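## Task

Place the mint microphone head-up in the empty stand's holder so that the holder's jaws grip its handle. At the end the other microphone must still sit in its own stand's holder, and both stands must be upright on the table. Nothing may rely on the robot to stay in place at the end.

## Robot and tools

Robot: two 6-joint arms with parallel grippers, named left_arm and right_arm. The names do not refer to sides of a camera image. In the scene frame the origin lies on the table top between the arms, +x points out over the table, +z points up, and left_arm is on the +y side. Base roots: left_arm at (-0.032, +0.320, 0) m with quat_wxyz (+0.999, 0, 0, -0.036); right_arm at (+0.028, -0.243, 0) m with quat_wxyz (+0.998, 0, 0, +0.064).

Joints, in column order, with their stated ranges in radians: waist -2.618 to 3.054, shoulder 0.000 to 3.142, elbow 0.000 to 3.142, wrist pitch -1.571 to 1.571, wrist yaw -1.571 to 1.571, wrist roll -2.094 to 2.094. The true end of each range can be up to 0.036 rad away from these values. The fingers point along the gripper's +z axis and close along its y axis. end_effector_position is the point midway between the finger pads, roughly 1 cm behind the tips. A wrist camera is mounted on each hand.

Tool execute_actions, argument "actions": a list holding one item or nothing. An empty list [] only returns the current state, with pictures. One action is {"rows": [[...]], "steps": N}, where N is 1 to 15 (default 15) and at least 6. Every control step lasts 1/30 s. Each row covers one step, and the final row is repeated until N steps have run. A wait is {"steps": N} with N up to 300 and no rows; it sends no command. The optional "pictures": true adds camera images to a result that is not a LOOK. A refused call sends nothing to the robot.

Row layout: exactly 14 numbers, each in [-1, 1], for both arms even when only one moves. Numbers 1 to 6 are left_arm's joint offsets in column order, number 7 is left_arm's gripper opening, numbers 8 to 13 are right_arm's joint offsets, and number 14 is right_arm's opening. The joint numbers are scaled relative offsets, not poses. They count from the joint angles shown in the most recent result that lists them. Before any such result in a scene, and for the second and later calls within one reply, they count from where the arm is when the action starts. They never count from the previous row. A value of 1.0 equals 1.202 rad for the waist, 1.258 for the shoulder, 1.238 for the elbow, 2.073 for wrist pitch, and 2.022 for wrist yaw and wrist roll. The opening is an absolute command: +1 fully open, -1 closed. A call is refused if it would push a joint more than 0.036 rad outward past its stated end. A joint sent past its real end is stopped at that end, and the result then prints "joint sent to its limit". That line may describe an earlier action. If the line is missing, the joint may still be at its end.

Motion: each joint's target can lead its measured angle by at most 0.202 rad (waist), 0.258 (shoulder), 0.238 (elbow), 0.573 (wrist pitch), or 0.522 (wrist yaw and roll). When the targets would place the gripper more than 70 mm from its measured spot, all of them are scaled back. Large moves therefore take several actions. An all-zero row drives the arm back to the angles the offsets are counted from; it does not pause the arm. Arms can also sag under repeated zeros. To hold an arm steady, send offsets back to the wanted angles in the first call of a reply and zeros afterwards, increasing the offset if a joint stays short.

Results: each action's result is taken 6 steps before the action ends, and those last steps run while you think. After the target is given up the fingers may keep moving. The state line gives each gripper's end_effector_position (m) and end_effector_quat_wxyz in the scene frame. The reported position can be off, more so at long reach. Joint positions (rad) and Joint velocities (rad/s) are listed per arm, followed by the finger-pad gap in m and m/s; the gap is 0.094 m when fully open. grip_measured gives the finger opening on the same scale as the command, and each gripper's reading may be off by about 1 mm. "joint command not followed" means a clearance check changed or blocked joint targets on some steps. HELD marks steps on which the row, or part of it, was not sent. Between calls the arms keep driving toward the last row until they have all nearly stopped or a step is HELD. Only a new action makes them move further. MOTOR HOT appears from 75 °C. OVER-TEMPERATURE FAULT means an arm was stopped: for 10 s at 90 °C, or it goes limp at 100 °C. Holding loads for a long time heats the motors.

Gripping: to hold something, command an opening about 0.03 below grip_measured. Commanding less than that grips more lightly. Finger force is about 50 to 62 N per pad, lower on parts thinner than about 2 mm.

zoom_image(camera, region=[x0, y0, x1, y1]) gives a closer view of one camera's latest image. The region is in pixels from the top-left corner and can be at most 504 x 504. The cameras are cam_head_left, cam_head_right, cam_high, cam_low, cam_left_wrist and cam_right_wrist, all 896x504. This cannot be undone, and it loads the next task.

Avoid: dropping the microphone, knocking over a stand, pushing anything off the table, hard presses or slams, and letting the two arms touch or press each other. External tugs on held parts and pushes on loose objects can happen. Before you finish, release the microphone so it stays seated without help.

Each tool is called after "Emit:" as name(argument=value, ...) on one line, values as JSON.

## Session

Emit:
execute_actions(actions=[])

Scene clock: 0.00 s of 4800.00 s.
left_arm: end_effector_position=(+0.2478, +0.3775, +0.3331) grip_measured=+1.000 end_effector_quat_wxyz=(+0.659, +0.189, +0.706, +0.177) | right_arm: end_effector_position=(+0.1444, -0.1046, +0.1589) grip_measured=+1.000 end_effector_quat_wxyz=(-0.224, +0.927, -0.301, +0.015)
Joint positions: left_arm=[ 0.577  0.629  0.699 -0.149  0.503  0.562  0.094] | right_arm=[ 0.515  0.824  0.872 -1.224 -0.23  -1.825  0.094]
Joint velocities: left_arm=[ 0.007 -0.012 -0.012 -0.037  0.007  0.037  0.   ] | right_arm=[-0.002  0.002  0.007 -0.022 -0.037  0.022  0.   ]

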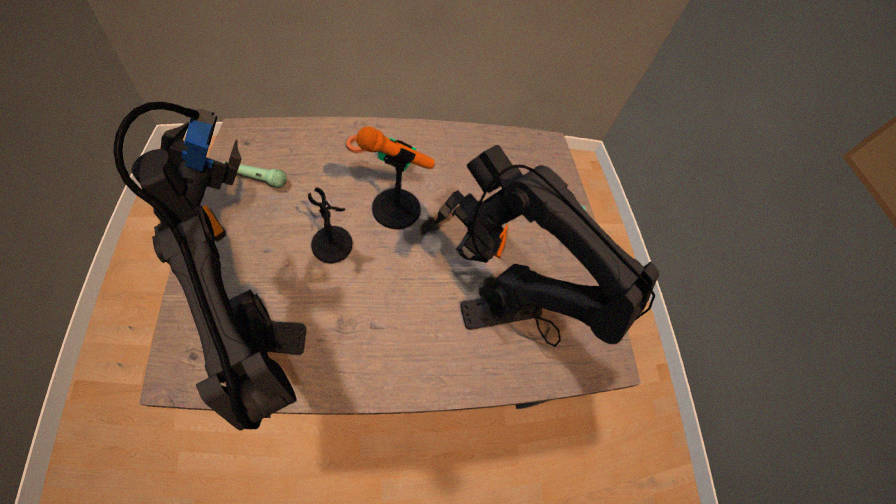

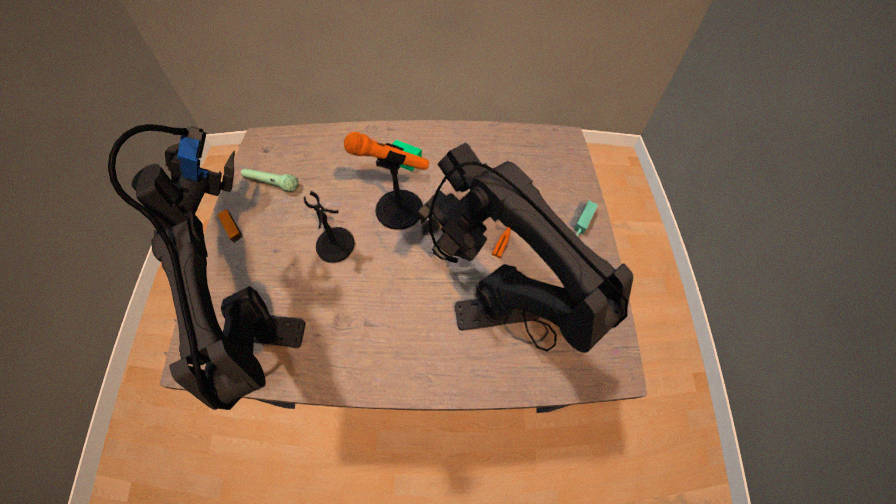

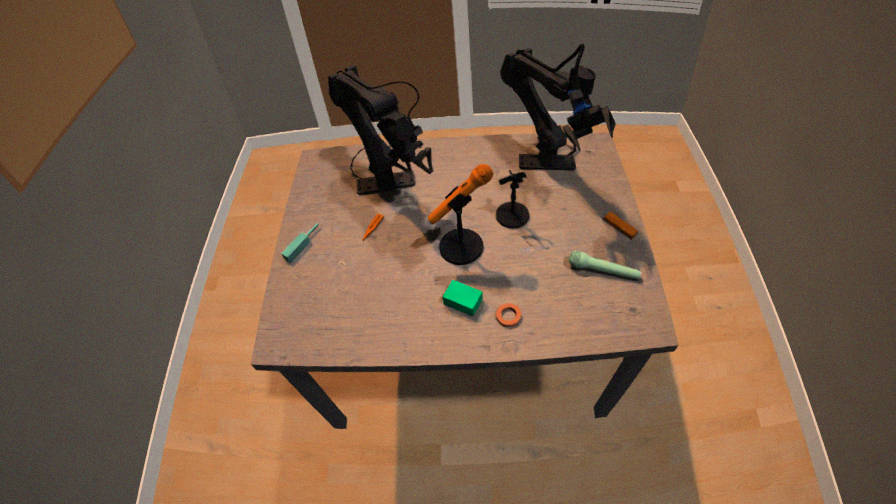

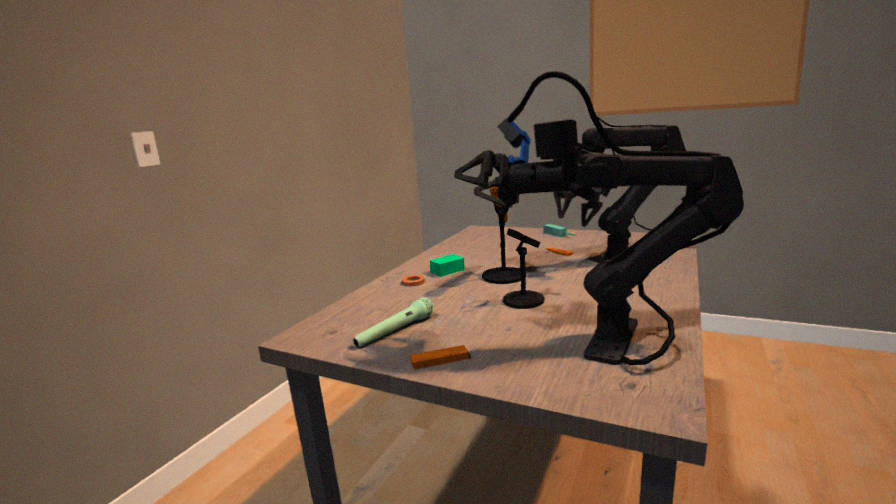

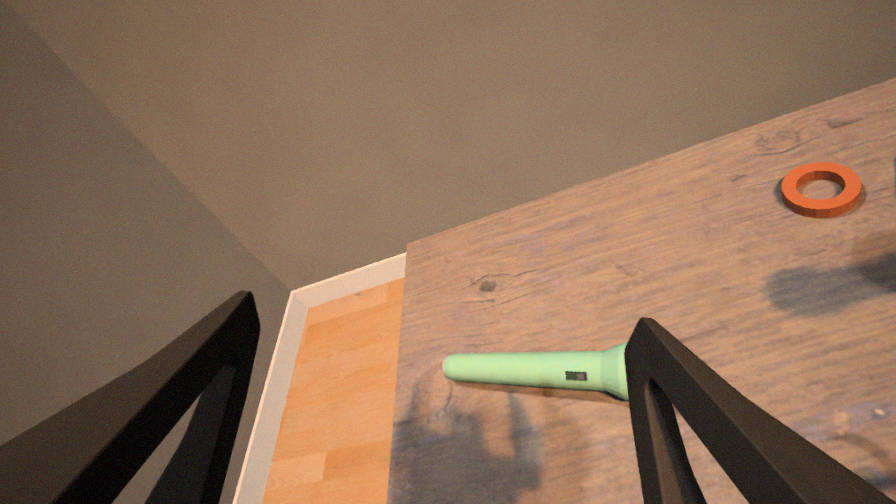

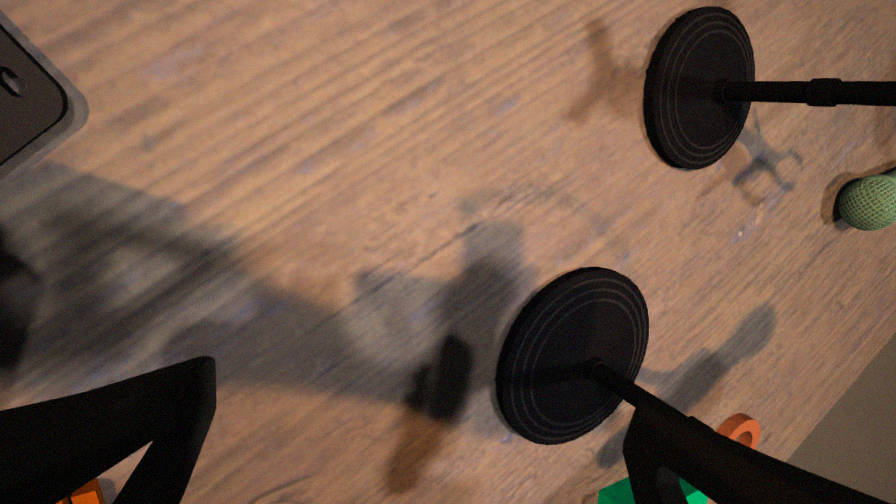

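Emit:
zoom_image(camera="cam_head_left", region=[260, 130, 460, 270])

Emit:
zoom_image(camera="cam_high", region=[420, 150, 580, 270])

Emit:
zoom_image(camera="cam_low", region=[440, 180, 600, 320])

Region (260, 130, 460, 270) of cam_head_left's 896x504 image, scaled by 2.520, with more detail than that image has; it fills the top 353 rows of this view, and the rest is white.

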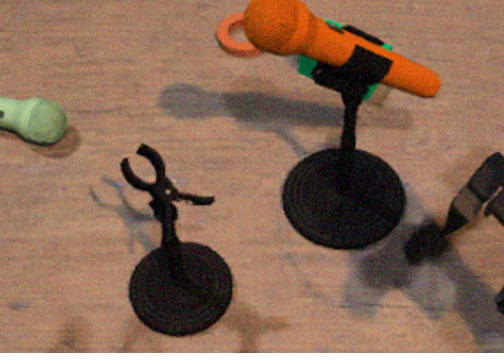

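Region (420, 150, 580, 270) of cam_high's 896x504 image, scaled by 3.150, with more detail than that image has; it fills the top 378 rows of this view, and the rest is white.

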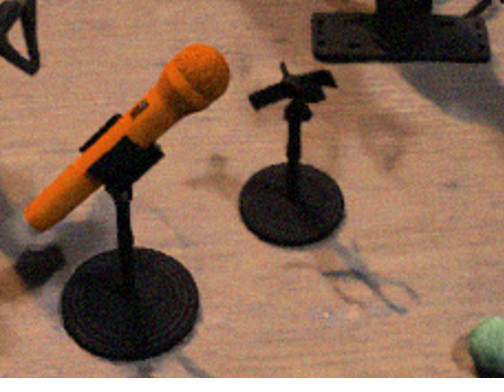

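Region (440, 180, 600, 320) of cam_low's 896x504 image, scaled by 3.150, with more detail than that image has; it fills the top 441 rows of this view, and the rest is white.

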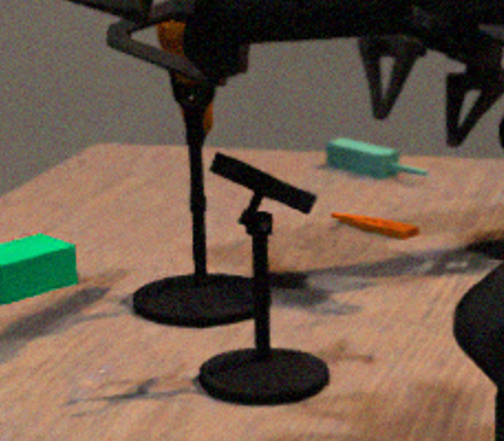

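Emit:
execute_actions(actions=[{"rows":[[-0.3,1,1,-0.62,-0.249,0.711,1,0,0,0,0,0,0,1]]}])

Emit:
execute_actions(actions=[{"steps":40}])

Scene clock: 2.23 s of 4800.00 s.
left_arm: end_effector_position=(+0.3093, +0.3581, +0.2528) grip_measured=+1.000 end_effector_quat_wxyz=(+0.229, +0.587, +0.755, +0.181) | right_arm: end_effector_position=(+0.1444, -0.1046, +0.1589) grip_measured=+1.000 end_effector_quat_wxyz=(-0.224, +0.927, -0.301, +0.015)
Joint positions: left_arm=[ 0.222  1.369  1.46  -1.074  0.079  1.447  0.094] | right_arm=[ 0.515  0.824  0.872 -1.224 -0.23  -1.825  0.094]
Joint velocities: left_arm=[-0.002  2.62   2.474 -2.396 -0.549  2.777  0.   ] | right_arm=[ 0.002  0.002  0.002 -0.007 -0.022 -0.022  0.   ]
Steps of this call (steps 1 to 58: nothing new was sent; steps 59 to 67: the first 9 steps of this action). Readings (joint positions):
59: left_arm=[0.540 0.659 0.746 -0.246 0.420 0.645] | right_arm=[0.515 0.824 0.872 -1.224 -0.230 -1.825]
60: left_arm=[0.469 0.732 0.832 -0.362 0.332 0.745] | right_arm=[0.515 0.824 0.872 -1.224 -0.230 -1.825]
62: left_arm=[0.328 0.909 1.014 -0.568 0.208 0.945] | right_arm=[0.515 0.824 0.872 -1.224 -0.230 -1.825]
66: left_arm=[0.222 1.277 1.372 -0.983 0.098 1.347] | right_arm=[0.515 0.824 0.872 -1.224 -0.230 -1.825]
67: the state above

Scene clock: 3.57 s of 4800.00 s.
left_arm: end_effector_position=(+0.3555, +0.3791, +0.1854) grip_measured=+1.000 end_effector_quat_wxyz=(+0.040, +0.794, +0.602, +0.071) | right_arm: end_effector_position=(+0.1444, -0.1046, +0.1589) grip_measured=+1.000 end_effector_quat_wxyz=(-0.224, +0.927, -0.301, +0.015)
Joint positions: left_arm=[ 0.222  1.907  1.918 -1.418  0.002  1.994  0.094] | right_arm=[ 0.515  0.824  0.872 -1.224 -0.23  -1.825  0.094]
Joint velocities: left_arm=[ 0.002 -0.007 -0.002 -0.022  0.022 -0.125  0.   ] | right_arm=[-0.002  0.002  0.007  0.051  0.007 -0.037  0.   ]
Kept back: nothing.
Steps of this call (steps 1 to 6: the last 6 steps of your previous action; steps 7 to 40: the robot went on to your last target). Readings (joint positions):
1: left_arm=[0.222 1.461 1.546 -1.148 0.063 1.548] | right_arm=[0.515 0.824 0.872 -1.224 -0.230 -1.825]
2: left_arm=[0.222 1.553 1.633 -1.207 0.050 1.637] | right_arm=[0.515 0.824 0.872 -1.224 -0.230 -1.825]
4: left_arm=[0.222 1.734 1.805 -1.283 0.032 1.767] | right_arm=[0.515 0.824 0.872 -1.224 -0.230 -1.825]
8: left_arm=[0.222 1.920 1.901 -1.324 0.013 1.901] | right_arm=[0.515 0.824 0.872 -1.224 -0.230 -1.825]
40: the state above

Emit:
execute_actions(actions=[{"rows":[[0,0.362,0.26,-0.01,0,0,1,0,0,0,0,0,0,1]]}])

Emit:
execute_actions(actions=[{"steps":25}], pictures=true)

Scene clock: 4.10 s of 4800.00 s.
left_arm: end_effector_position=(+0.4270, +0.3899, +0.0809) grip_measured=+1.000 end_effector_quat_wxyz=(+0.005, +0.797, +0.604, +0.009) | right_arm: end_effector_position=(+0.1444, -0.1046, +0.1589) grip_measured=+1.000 end_effector_quat_wxyz=(-0.224, +0.927, -0.301, +0.015)
Joint positions: left_arm=[ 0.222  2.364  2.225 -1.412  0.001  1.995  0.094] | right_arm=[ 0.515  0.824  0.872 -1.224 -0.23  -1.825  0.094]
Joint velocities: left_arm=[-0.022  1.111 -0.002 -0.007 -0.037  0.007  0.   ] | right_arm=[-0.002  0.012  0.007  0.022 -0.007 -0.007  0.   ]
Steps of this call (steps 1 to 7: the robot went on to your last target; steps 8 to 16: the first 9 steps of this action). Readings (joint positions):
8: left_arm=[0.222 1.944 1.972 -1.456 0.001 1.995] | right_arm=[0.515 0.824 0.872 -1.224 -0.230 -1.825]
9: left_arm=[0.222 2.005 2.067 -1.474 0.001 1.995] | right_arm=[0.515 0.824 0.872 -1.224 -0.230 -1.825]
11: left_arm=[0.222 2.124 2.188 -1.434 0.001 1.995] | right_arm=[0.515 0.824 0.872 -1.224 -0.230 -1.825]
15: left_arm=[0.222 2.323 2.225 -1.412 0.001 1.995] | right_arm=[0.515 0.824 0.872 -1.224 -0.230 -1.825]
16: the state above

Scene clock: 4.93 s of 4800.00 s.
left_arm: end_effector_position=(+0.4219, +0.3891, +0.0721) grip_measured=+1.000 end_effector_quat_wxyz=(-0.003, +0.797, +0.604, -0.006) | right_arm: end_effector_position=(+0.1444, -0.1046, +0.1589) grip_measured=+1.000 end_effector_quat_wxyz=(-0.224, +0.927, -0.301, +0.015)
Joint positions: left_arm=[ 0.222  2.38   2.218 -1.423  0.001  1.995  0.094] | right_arm=[ 0.515  0.824  0.872 -1.224 -0.23  -1.825  0.094]
Joint velocities: left_arm=[-0.017  0.002  0.007 -0.022 -0.081 -0.022  0.   ] | right_arm=[ 0.002  0.007  0.002  0.022 -0.037  0.095  0.   ]
Kept back: nothing.
Steps of this call (steps 1 to 6: the last 6 steps of your previous action; steps 7 to 25: the robot went on to your last target). Readings (joint positions):
1: left_arm=[0.222 2.397 2.224 -1.412 0.001 1.995] | right_arm=[0.515 0.824 0.872 -1.224 -0.230 -1.825]
2: left_arm=[0.222 2.418 2.221 -1.412 0.001 1.995] | right_arm=[0.515 0.824 0.872 -1.224 -0.230 -1.825]
4: left_arm=[0.222 2.430 2.218 -1.417 0.001 1.995] | right_arm=[0.515 0.824 0.872 -1.224 -0.230 -1.825]
8: left_arm=[0.222 2.402 2.218 -1.420 0.001 1.995] | right_arm=[0.515 0.824 0.872 -1.224 -0.230 -1.825]
25: the state above
camera_calibration (this result's frames):
cam_left_wrist: T_world_to_cam=[[-0.980154, 0.197671, -0.0149716, 0.335813], [0.139619, 0.741969, 0.655735, -0.373802], [0.140728, 0.640631, -0.754843, -0.13877], [0, 0, 0, 1]] pos_world=[0.400867, 0.29987, 0.145393]

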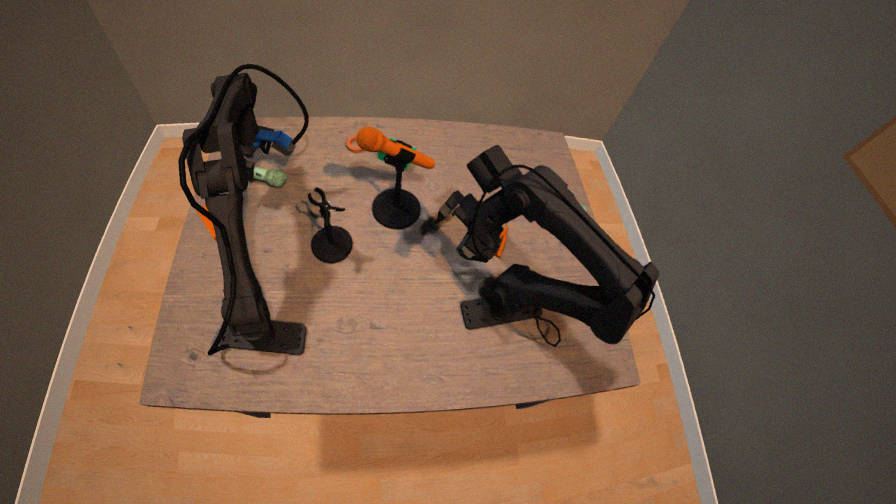

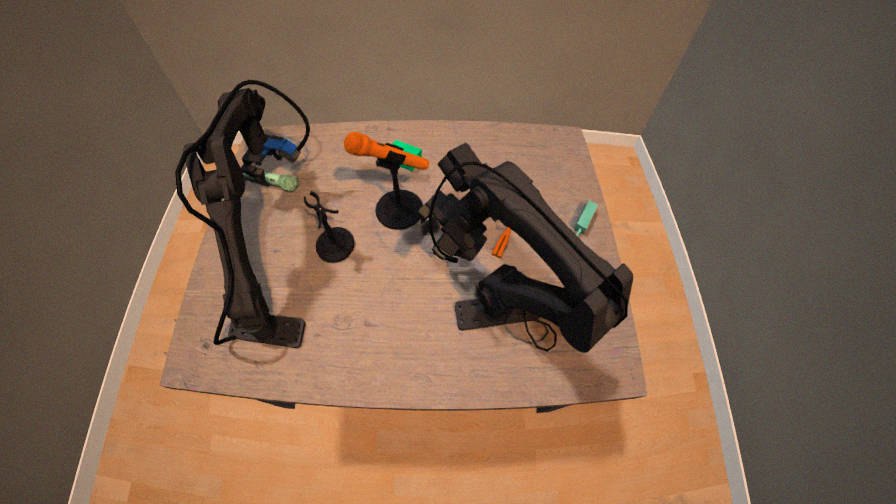

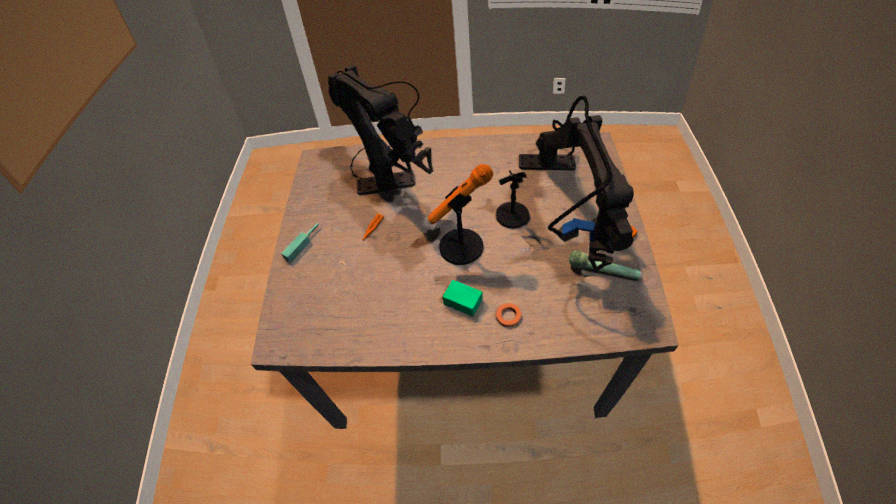

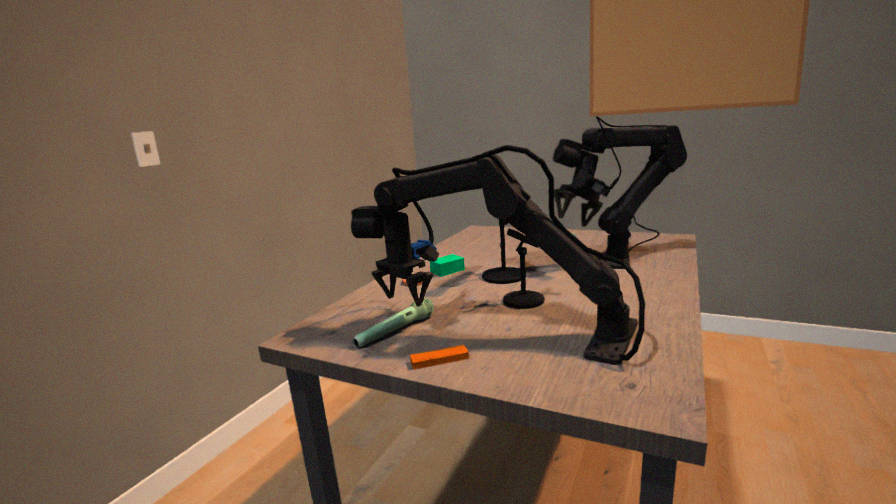

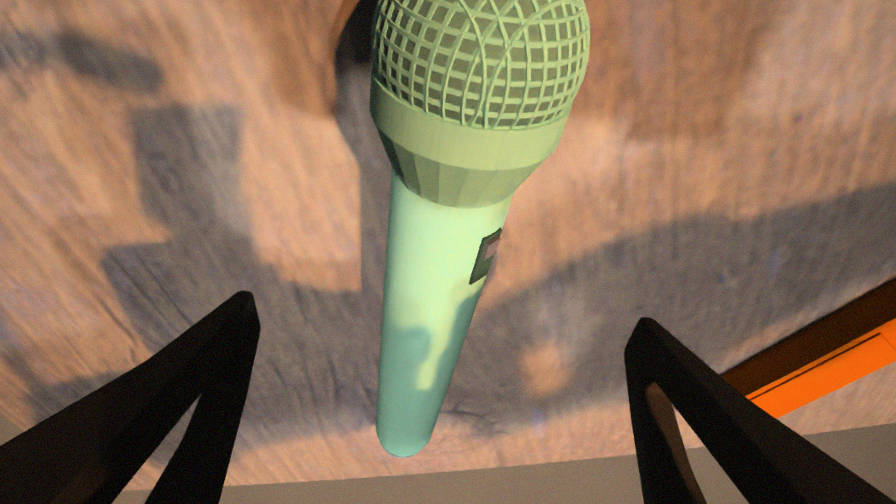

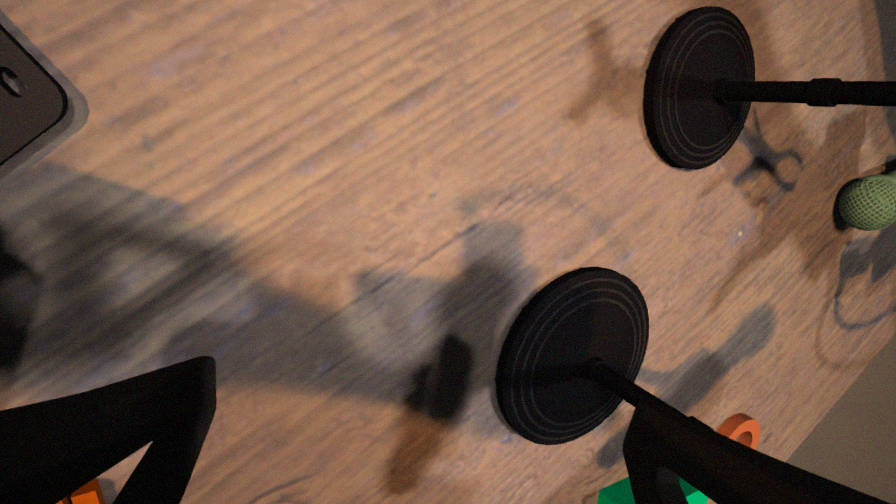

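Emit:
execute_actions(actions=[{"rows":[[0,-0.015,-0.18,0.117,0,0.03,1,0,0,0,0,0,0,1]]}])

Emit:
execute_actions(actions=[{"steps":20}])

Scene clock: 5.43 s of 4800.00 s.
left_arm: end_effector_position=(+0.4130, +0.3879, +0.0151) grip_measured=+1.000 end_effector_quat_wxyz=(-0.009, +0.811, +0.585, -0.019) | right_arm: end_effector_position=(+0.1444, -0.1046, +0.1589) grip_measured=+1.000 end_effector_quat_wxyz=(-0.224, +0.927, -0.301, +0.015)
Joint positions: left_arm=[ 0.222  2.381  1.992 -1.225  0.001  2.041  0.094] | right_arm=[ 0.515  0.824  0.872 -1.224 -0.23  -1.825  0.094]
Joint velocities: left_arm=[ 0.002 -0.09   0.002  0.3    0.007  0.022  0.   ] | right_arm=[ 0.012  0.012 -0.007  0.022  0.037 -0.037  0.   ]
Steps of this call (steps 1 to 6: the robot went on to your last target; steps 7 to 15: the first 9 steps of this action). Readings (joint positions):
7: left_arm=[0.222 2.366 2.171 -1.377 0.001 2.003] | right_arm=[0.515 0.824 0.872 -1.224 -0.230 -1.825]
8: left_arm=[0.222 2.348 2.109 -1.329 0.001 2.012] | right_arm=[0.515 0.824 0.872 -1.224 -0.230 -1.825]
10: left_arm=[0.222 2.350 2.035 -1.282 0.001 2.025] | right_arm=[0.515 0.824 0.872 -1.224 -0.230 -1.825]
14: left_arm=[0.222 2.383 1.992 -1.232 0.001 2.039] | right_arm=[0.515 0.824 0.872 -1.224 -0.230 -1.825]
15: the state above

Scene clock: 6.10 s of 4800.00 s.
left_arm: end_effector_position=(+0.4234, +0.3894, +0.0155) grip_measured=+1.000 end_effector_quat_wxyz=(+0.000, +0.813, +0.582, +0.000) | right_arm: end_effector_position=(+0.1444, -0.1046, +0.1589) grip_measured=+1.000 end_effector_quat_wxyz=(-0.224, +0.927, -0.301, +0.015)
Joint positions: left_arm=[ 0.222  2.379  1.992 -1.183  0.001  2.048  0.094] | right_arm=[ 0.515  0.824  0.872 -1.224 -0.23  -1.825  0.094]
Joint velocities: left_arm=[-0.017 -0.017  0.002 -0.022  0.007  0.051  0.   ] | right_arm=[ 0.012 -0.002 -0.002 -0.037 -0.022 -0.007  0.   ]
Kept back: nothing.
Steps of this call (steps 1 to 6: the last 6 steps of your previous action; steps 7 to 20: the robot went on to your last target). Readings (joint positions):
1: left_arm=[0.222 2.379 1.992 -1.215 0.001 2.042] | right_arm=[0.515 0.824 0.872 -1.224 -0.230 -1.825]
2: left_arm=[0.222 2.379 1.992 -1.208 0.001 2.043] | right_arm=[0.515 0.824 0.872 -1.224 -0.230 -1.825]
4: left_arm=[0.222 2.379 1.992 -1.198 0.001 2.045] | right_arm=[0.515 0.824 0.872 -1.224 -0.230 -1.825]
8: left_arm=[0.222 2.379 1.992 -1.188 0.001 2.047] | right_arm=[0.515 0.824 0.872 -1.224 -0.230 -1.825]
20: the state above

Emit:
execute_actions(actions=[{"rows":[[0,-0.015,0.005,0,0,0,-0.6,0,0,0,0,0,0,1]]}])

Emit:
execute_actions(actions=[{"steps":15}], pictures=true)

Scene clock: 6.63 s of 4800.00 s.
left_arm: end_effector_position=(+0.4236, +0.3896, +0.0155) grip_measured=-0.293 end_effector_quat_wxyz=(+0.000, +0.813, +0.582, +0.001) | right_arm: end_effector_position=(+0.1444, -0.1046, +0.1589) grip_measured=+1.000 end_effector_quat_wxyz=(-0.224, +0.927, -0.301, +0.015)
Joint positions: left_arm=[ 0.222  2.379  1.992 -1.182  0.     2.048  0.033] | right_arm=[ 0.515  0.824  0.872 -1.224 -0.23  -1.825  0.094]
Joint velocities: left_arm=[-0.002  0.002  0.007  0.066 -0.007  0.037 -0.001] | right_arm=[-0.002 -0.007 -0.022 -0.051 -0.11   0.007  0.   ]
Steps of this call (steps 1 to 7: the robot went on to your last target; steps 8 to 16: the first 9 steps of this action). Readings (joint positions):
8: left_arm=[0.222 2.379 1.992 -1.183 0.001 2.048] | right_arm=[0.515 0.824 0.872 -1.224 -0.230 -1.825]
9: left_arm=[0.222 2.379 1.992 -1.183 0.001 2.048] | right_arm=[0.515 0.824 0.872 -1.224 -0.230 -1.825]
11: left_arm=[0.222 2.379 1.992 -1.183 0.001 2.048] | right_arm=[0.515 0.824 0.872 -1.224 -0.230 -1.825]
15: left_arm=[0.222 2.379 1.992 -1.182 0.000 2.048] | right_arm=[0.515 0.824 0.872 -1.224 -0.230 -1.825]
16: the state above

Scene clock: 7.13 s of 4800.00 s.
left_arm: end_effector_position=(+0.4236, +0.3896, +0.0155) grip_measured=-0.293 end_effector_quat_wxyz=(+0.000, +0.813, +0.582, +0.001) | right_arm: end_effector_position=(+0.1444, -0.1046, +0.1589) grip_measured=+1.000 end_effector_quat_wxyz=(-0.224, +0.927, -0.301, +0.015)
Joint positions: left_arm=[ 0.222  2.379  1.992 -1.182  0.     2.048  0.033] | right_arm=[ 0.515  0.824  0.872 -1.224 -0.23  -1.825  0.094]
Joint velocities: left_arm=[ 0.022 -0.017  0.002  0.081 -0.037  0.081 -0.   ] | right_arm=[ 0.012  0.012 -0.012 -0.051 -0.022  0.051  0.   ]
Kept back: nothing.
Steps of this call (steps 1 to 6: the last 6 steps of your previous action; steps 7 to 15: the robot went on to your last target). Readings (joint positions):
1: left_arm=[0.222 2.379 1.992 -1.182 0.000 2.048] | right_arm=[0.515 0.824 0.872 -1.224 -0.230 -1.825]
2: left_arm=[0.222 2.379 1.992 -1.182 0.000 2.048] | right_arm=[0.515 0.824 0.872 -1.224 -0.230 -1.825]
4: left_arm=[0.222 2.379 1.992 -1.182 0.000 2.048] | right_arm=[0.515 0.824 0.872 -1.224 -0.230 -1.825]
8: left_arm=[0.222 2.379 1.992 -1.182 0.000 2.048] | right_arm=[0.515 0.824 0.872 -1.224 -0.230 -1.825]
15: the state above
All arms were judged still, so your last target was given up. Only a new action makes them travel on or press farther. Fingers that are still opening or closing keep moving.
camera_calibration (this result's frames):
cam_left_wrist: T_world_to_cam=[[-0.967777, 0.250146, -0.0288947, 0.311095], [0.169394, 0.731633, 0.660317, -0.34595], [0.186316, 0.634145, -0.750431, -0.198868], [0, 0, 0, 1]] pos_world=[0.396725, 0.3014, 0.0881886]

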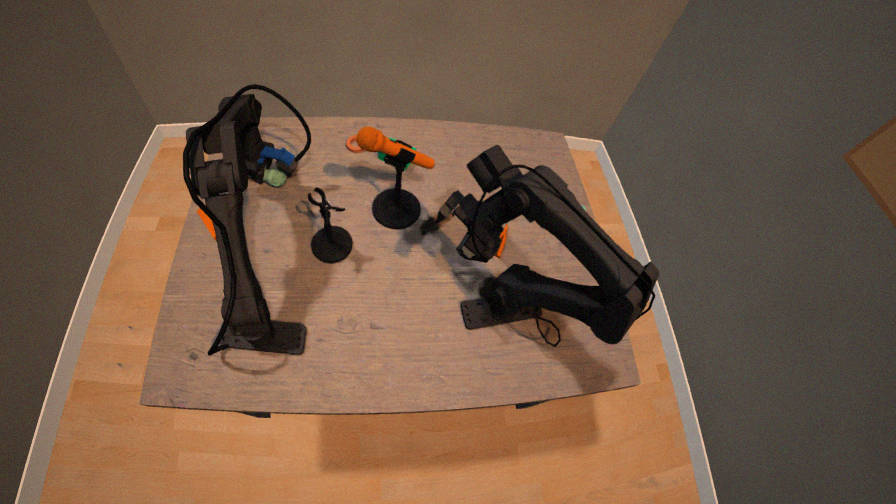

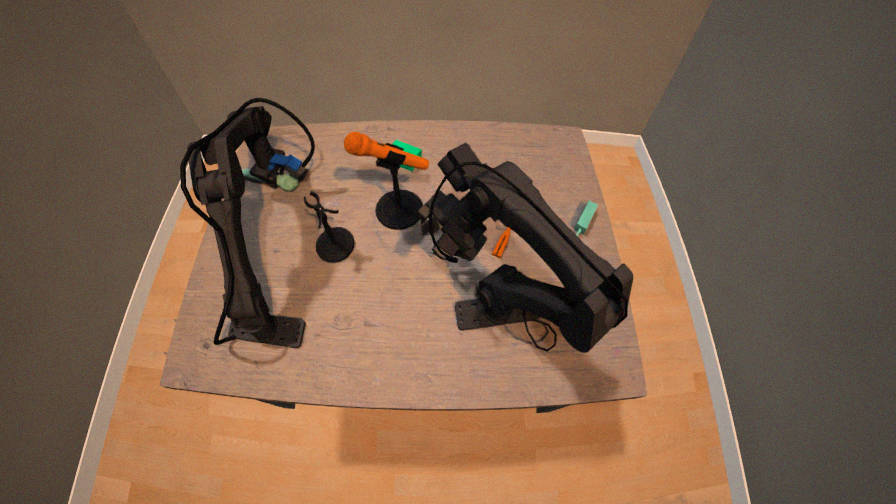

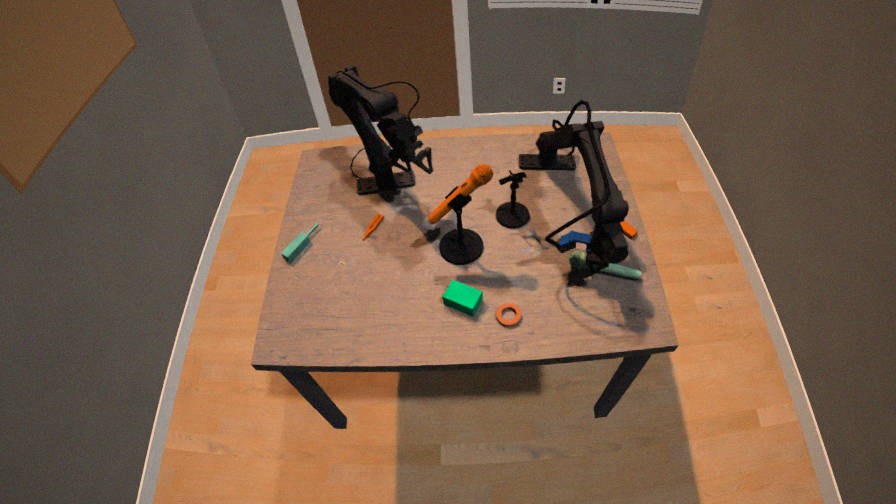

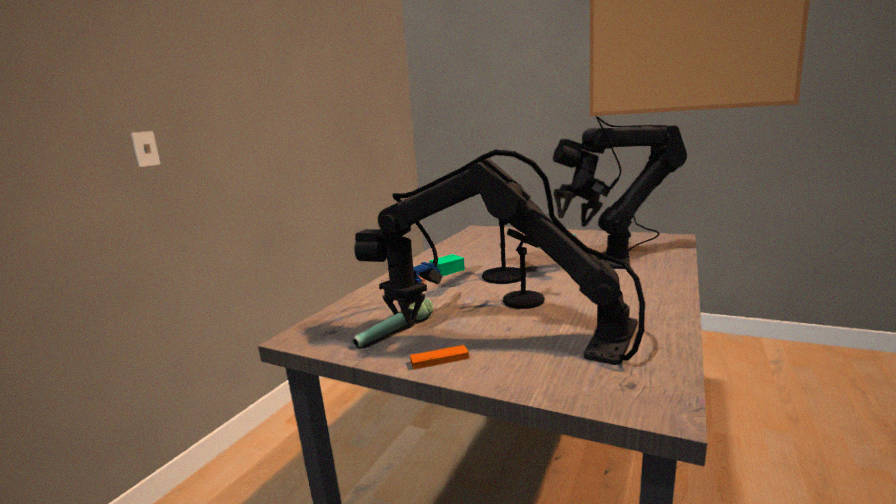

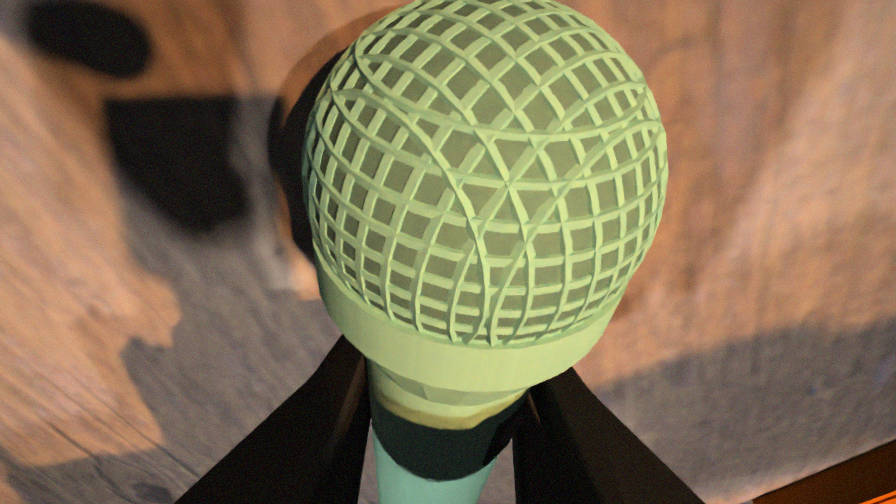

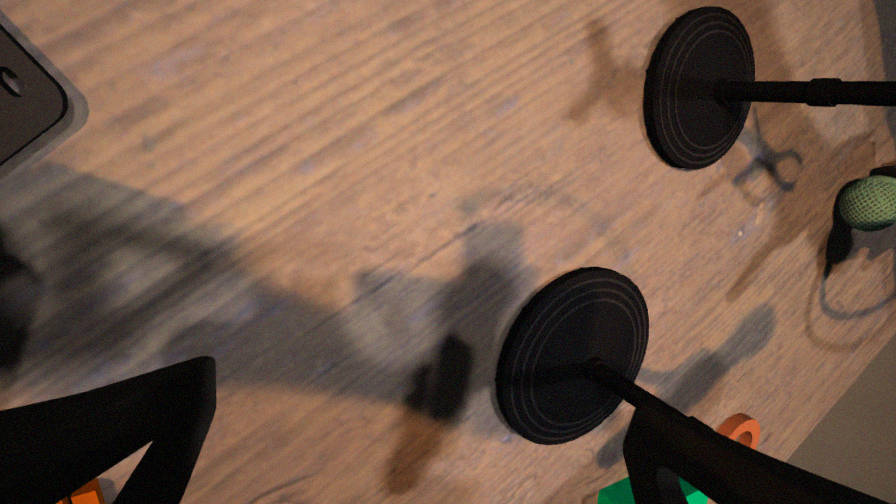

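Emit:
execute_actions(actions=[{"rows":[[0,-0.38,-0.05,-0.115,0,0,-0.6,0.444,0.605,0.557,0.054,0.114,1,1]]}])

Emit:
execute_actions(actions=[{"steps":25}])

Scene clock: 8.00 s of 4800.00 s.
left_arm: end_effector_position=(+0.3842, +0.3837, +0.1177) grip_measured=-0.293 end_effector_quat_wxyz=(+0.017, +0.813, +0.582, +0.033) | right_arm: end_effector_position=(+0.1674, +0.0583, +0.2190) grip_measured=+1.000 end_effector_quat_wxyz=(-0.218, +0.872, -0.438, -0.024)
Joint positions: left_arm=[ 0.222  2.091  1.921 -1.328  0.     2.048  0.033] | right_arm=[ 0.985  1.428  1.444 -1.146 -0.043 -1.088  0.094]
Joint velocities: left_arm=[-0.012 -1.253 -0.017 -0.256 -0.007  0.051  0.001] | right_arm=[1.053 2.151 2.063 0.418 0.095 2.806 0.   ]
Steps of this call (steps 1 to 17: nothing new was sent; steps 18 to 26: the first 9 steps of this action). Readings (joint positions):
18: left_arm=[0.222 2.366 1.982 -1.185 0.000 2.048] | right_arm=[0.549 0.854 0.901 -1.239 -0.189 -1.752]
19: left_arm=[0.222 2.344 1.961 -1.202 0.000 2.048] | right_arm=[0.612 0.917 0.961 -1.247 -0.154 -1.669]
21: left_arm=[0.222 2.285 1.933 -1.256 0.000 2.048] | right_arm=[0.728 1.062 1.095 -1.211 -0.106 -1.508]
25: left_arm=[0.222 2.134 1.921 -1.320 0.000 2.048] | right_arm=[0.945 1.353 1.372 -1.156 -0.049 -1.185]
26: the state above

Scene clock: 8.83 s of 4800.00 s.
left_arm: end_effector_position=(+0.3588, +0.3798, +0.1864) grip_measured=-0.293 end_effector_quat_wxyz=(+0.039, +0.810, +0.580, +0.077) | right_arm: end_effector_position=(+0.1712, +0.1062, +0.2005) grip_measured=+1.000 end_effector_quat_wxyz=(+0.160, -0.467, +0.859, +0.135)
Joint positions: left_arm=[ 0.222  1.913  1.928 -1.414  0.     2.048  0.033] | right_arm=[ 1.048  1.6    1.538 -1.086 -0.01   0.182  0.094]
Joint velocities: left_arm=[ 0.002  0.012 -0.007 -0.037 -0.007  0.007 -0.   ] | right_arm=[-0.002  0.007  0.002 -0.037 -0.051  0.007  0.   ]
Kept back: nothing.
Steps of this call (steps 1 to 6: the last 6 steps of your previous action; steps 7 to 25: the robot went on to your last target). Readings (joint positions):
1: left_arm=[0.222 2.046 1.921 -1.337 0.000 2.048] | right_arm=[1.015 1.494 1.499 -1.123 -0.038 -0.988]
2: left_arm=[0.222 2.002 1.921 -1.347 0.000 2.048] | right_arm=[1.034 1.542 1.529 -1.095 -0.035 -0.888]
4: left_arm=[0.222 1.926 1.922 -1.368 0.000 2.048] | right_arm=[1.048 1.590 1.538 -1.075 -0.030 -0.688]
8: left_arm=[0.222 1.878 1.928 -1.400 0.000 2.048] | right_arm=[1.048 1.600 1.538 -1.084 -0.017 -0.289]
25: the state above

Emit:
execute_actions(actions=[{"rows":[[-0.185,-1,-1,0.7,0,-1,-0.6,0,-0.012,0.03,-0.012,0.005,0.103,1]]}])

Emit:
execute_actions(actions=[{"steps":30}], pictures=true)

Scene clock: 9.43 s of 4800.00 s.
left_arm: end_effector_position=(+0.3731, +0.2828, +0.2213) grip_measured=-0.293 end_effector_quat_wxyz=(+0.311, +0.606, +0.698, +0.219) | right_arm: end_effector_position=(+0.1712, +0.1062, +0.2005) grip_measured=+1.000 end_effector_quat_wxyz=(+0.148, -0.389, +0.897, +0.149)
Joint positions: left_arm=[-0.019  1.419  1.252 -0.622  0.007  1.336  0.033] | right_arm=[ 1.048  1.6    1.538 -1.086 -0.01   0.359  0.094]
Joint velocities: left_arm=[-0.115 -2.23  -2.503  2.791  0.081 -2.645  0.   ] | right_arm=[-0.002  0.002 -0.007 -0.051  0.022  0.154  0.   ]
From where the robot then was, a joint's target lay farther than a number of 1.0 reaches, so one or more steps of this call were cut to that.
Steps of this call (steps 1 to 9: the robot went on to your last target; steps 10 to 18: the first 9 steps of this action). Readings (joint positions):
10: left_arm=[0.210 1.887 1.885 -1.356 -0.008 1.993] | right_arm=[1.048 1.600 1.538 -1.086 -0.010 0.222]
11: left_arm=[0.188 1.847 1.816 -1.272 -0.020 1.925] | right_arm=[1.048 1.600 1.538 -1.086 -0.010 0.255]
13: left_arm=[0.116 1.755 1.678 -1.114 -0.025 1.783] | right_arm=[1.048 1.600 1.538 -1.086 -0.010 0.303]
17: left_arm=[-0.010 1.496 1.340 -0.722 0.000 1.428] | right_arm=[1.048 1.600 1.538 -1.086 -0.010 0.352]
18: the state above

Scene clock: 10.43 s of 4800.00 s.
left_arm: end_effector_position=(+0.2708, +0.2949, +0.3451) grip_measured=-0.292 end_effector_quat_wxyz=(+0.707, +0.044, +0.705, -0.018) | right_arm: end_effector_position=(+0.1712, +0.1062, +0.2005) grip_measured=+1.000 end_effector_quat_wxyz=(+0.146, -0.377, +0.902, +0.151)
Joint positions: left_arm=[-0.011  0.659  0.678 -0.019  0.005  0.037  0.033] | right_arm=[ 1.048  1.6    1.538 -1.086 -0.01   0.386  0.094]
Joint velocities: left_arm=[ 0.012 -0.002 -0.017 -0.022  0.037 -0.066 -0.001] | right_arm=[ 0.002 -0.012  0.007 -0.066 -0.022  0.095  0.   ]
Kept back: nothing.
Steps of this call (steps 1 to 6: the last 6 steps of your previous action; steps 7 to 30: the robot went on to your last target). Readings (joint positions):
1: left_arm=[-0.020 1.341 1.165 -0.525 0.010 1.244] | right_arm=[1.048 1.600 1.538 -1.086 -0.010 0.364]
2: left_arm=[-0.018 1.261 1.079 -0.429 0.008 1.151] | right_arm=[1.048 1.600 1.538 -1.086 -0.010 0.369]
4: left_arm=[-0.013 1.090 0.904 -0.258 0.006 0.953] | right_arm=[1.048 1.600 1.538 -1.086 -0.010 0.375]
8: left_arm=[-0.011 0.763 0.685 -0.153 0.005 0.573] | right_arm=[1.048 1.600 1.538 -1.086 -0.010 0.382]
30: the state above
camera_calibration (this result's frames):
cam_left_wrist: T_world_to_cam=[[-0.0605494, -0.997427, 0.0383693, 0.295436], [-0.661034, 0.0112668, -0.750271, 0.455767], [0.747909, -0.0707919, -0.660016, 0.161566], [0, 0, 0, 1]] pos_world=[0.198329, 0.300978, 0.43725]
cam_right_wrist: T_world_to_cam=[[0.811886, -0.58115, -0.0557291, -0.068239], [-0.583678, -0.81006, -0.055878, 0.230588], [-0.0126705, 0.0778945, -0.996881, 0.296005], [0, 0, 0, 1]] pos_world=[0.193742, 0.124076, 0.304163]

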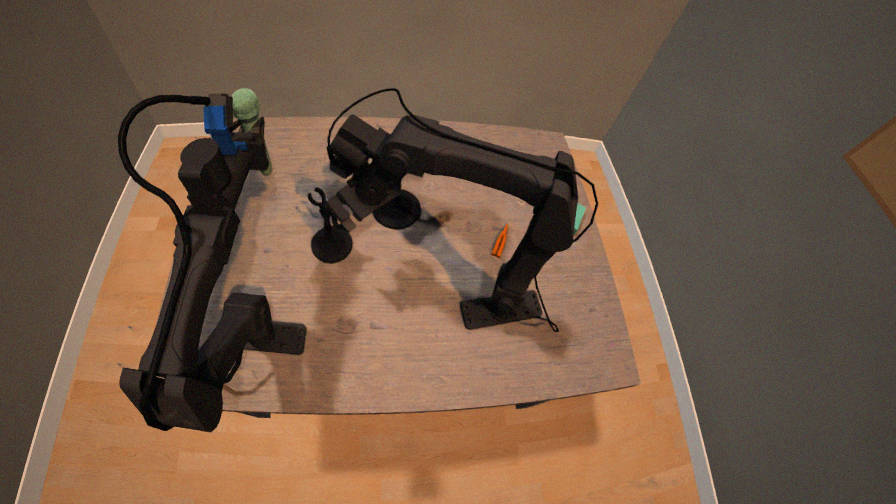

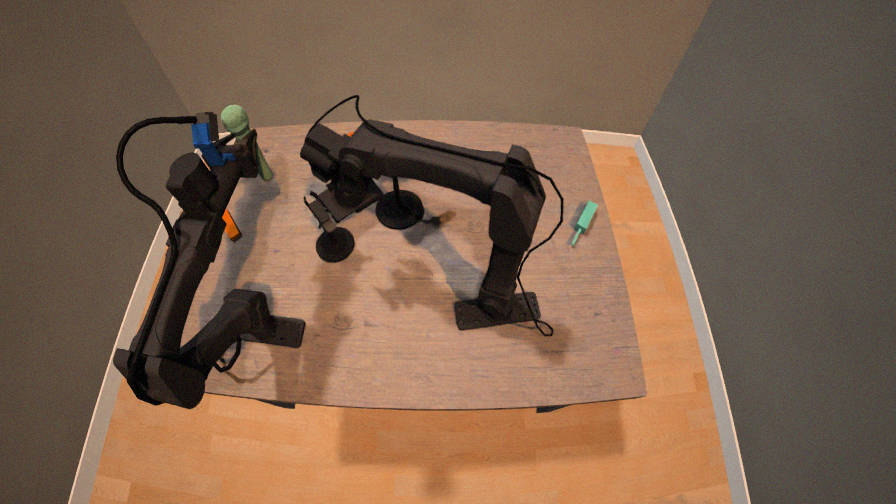

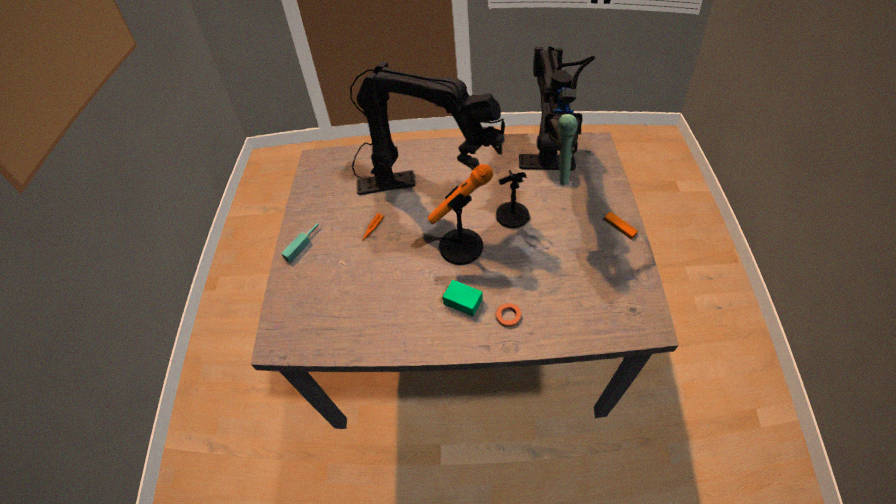

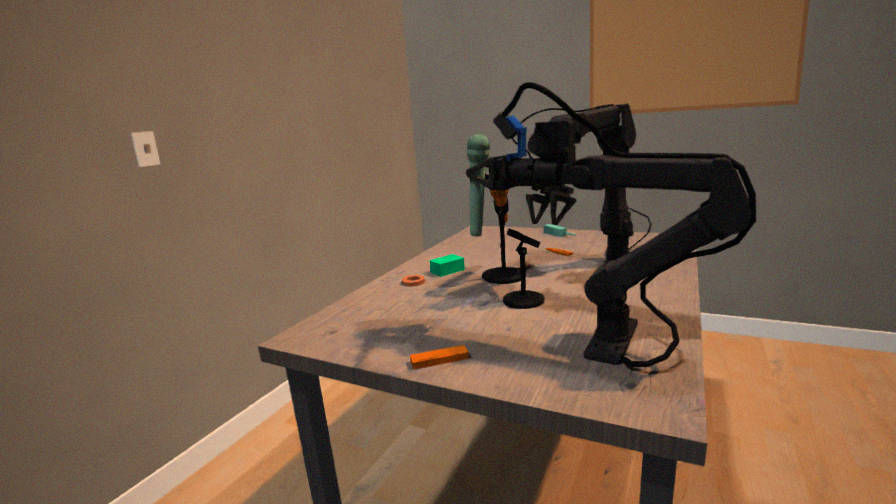

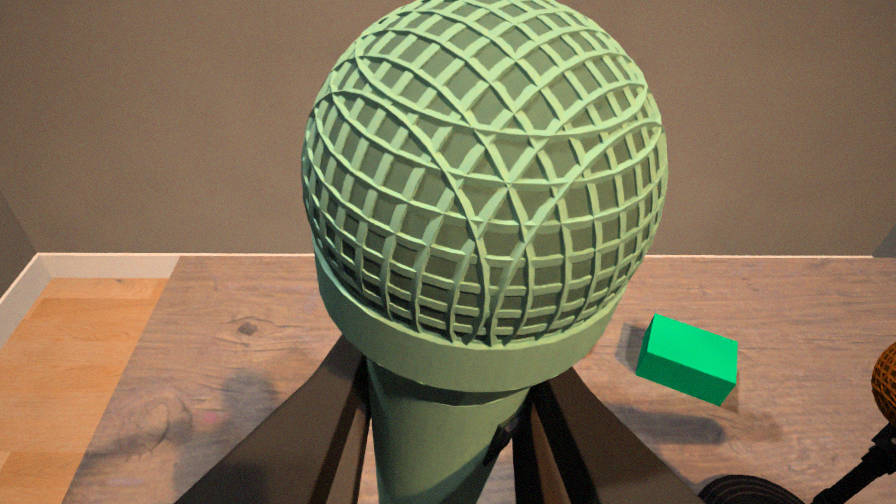

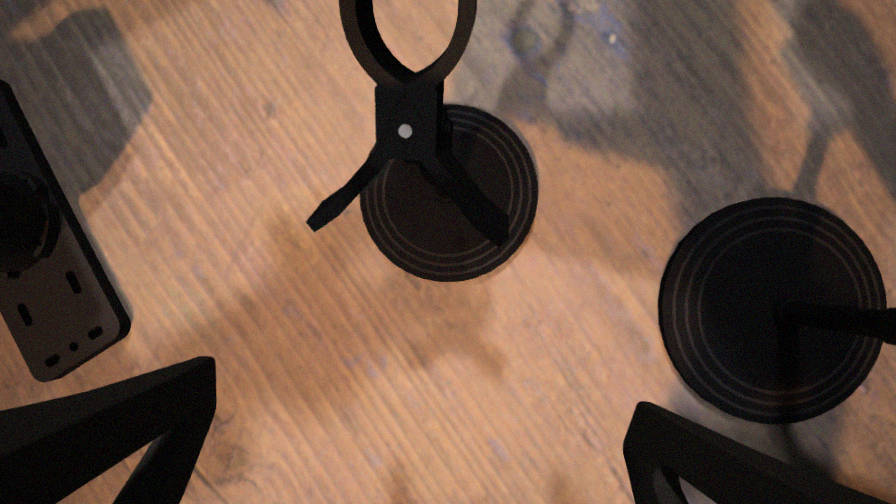

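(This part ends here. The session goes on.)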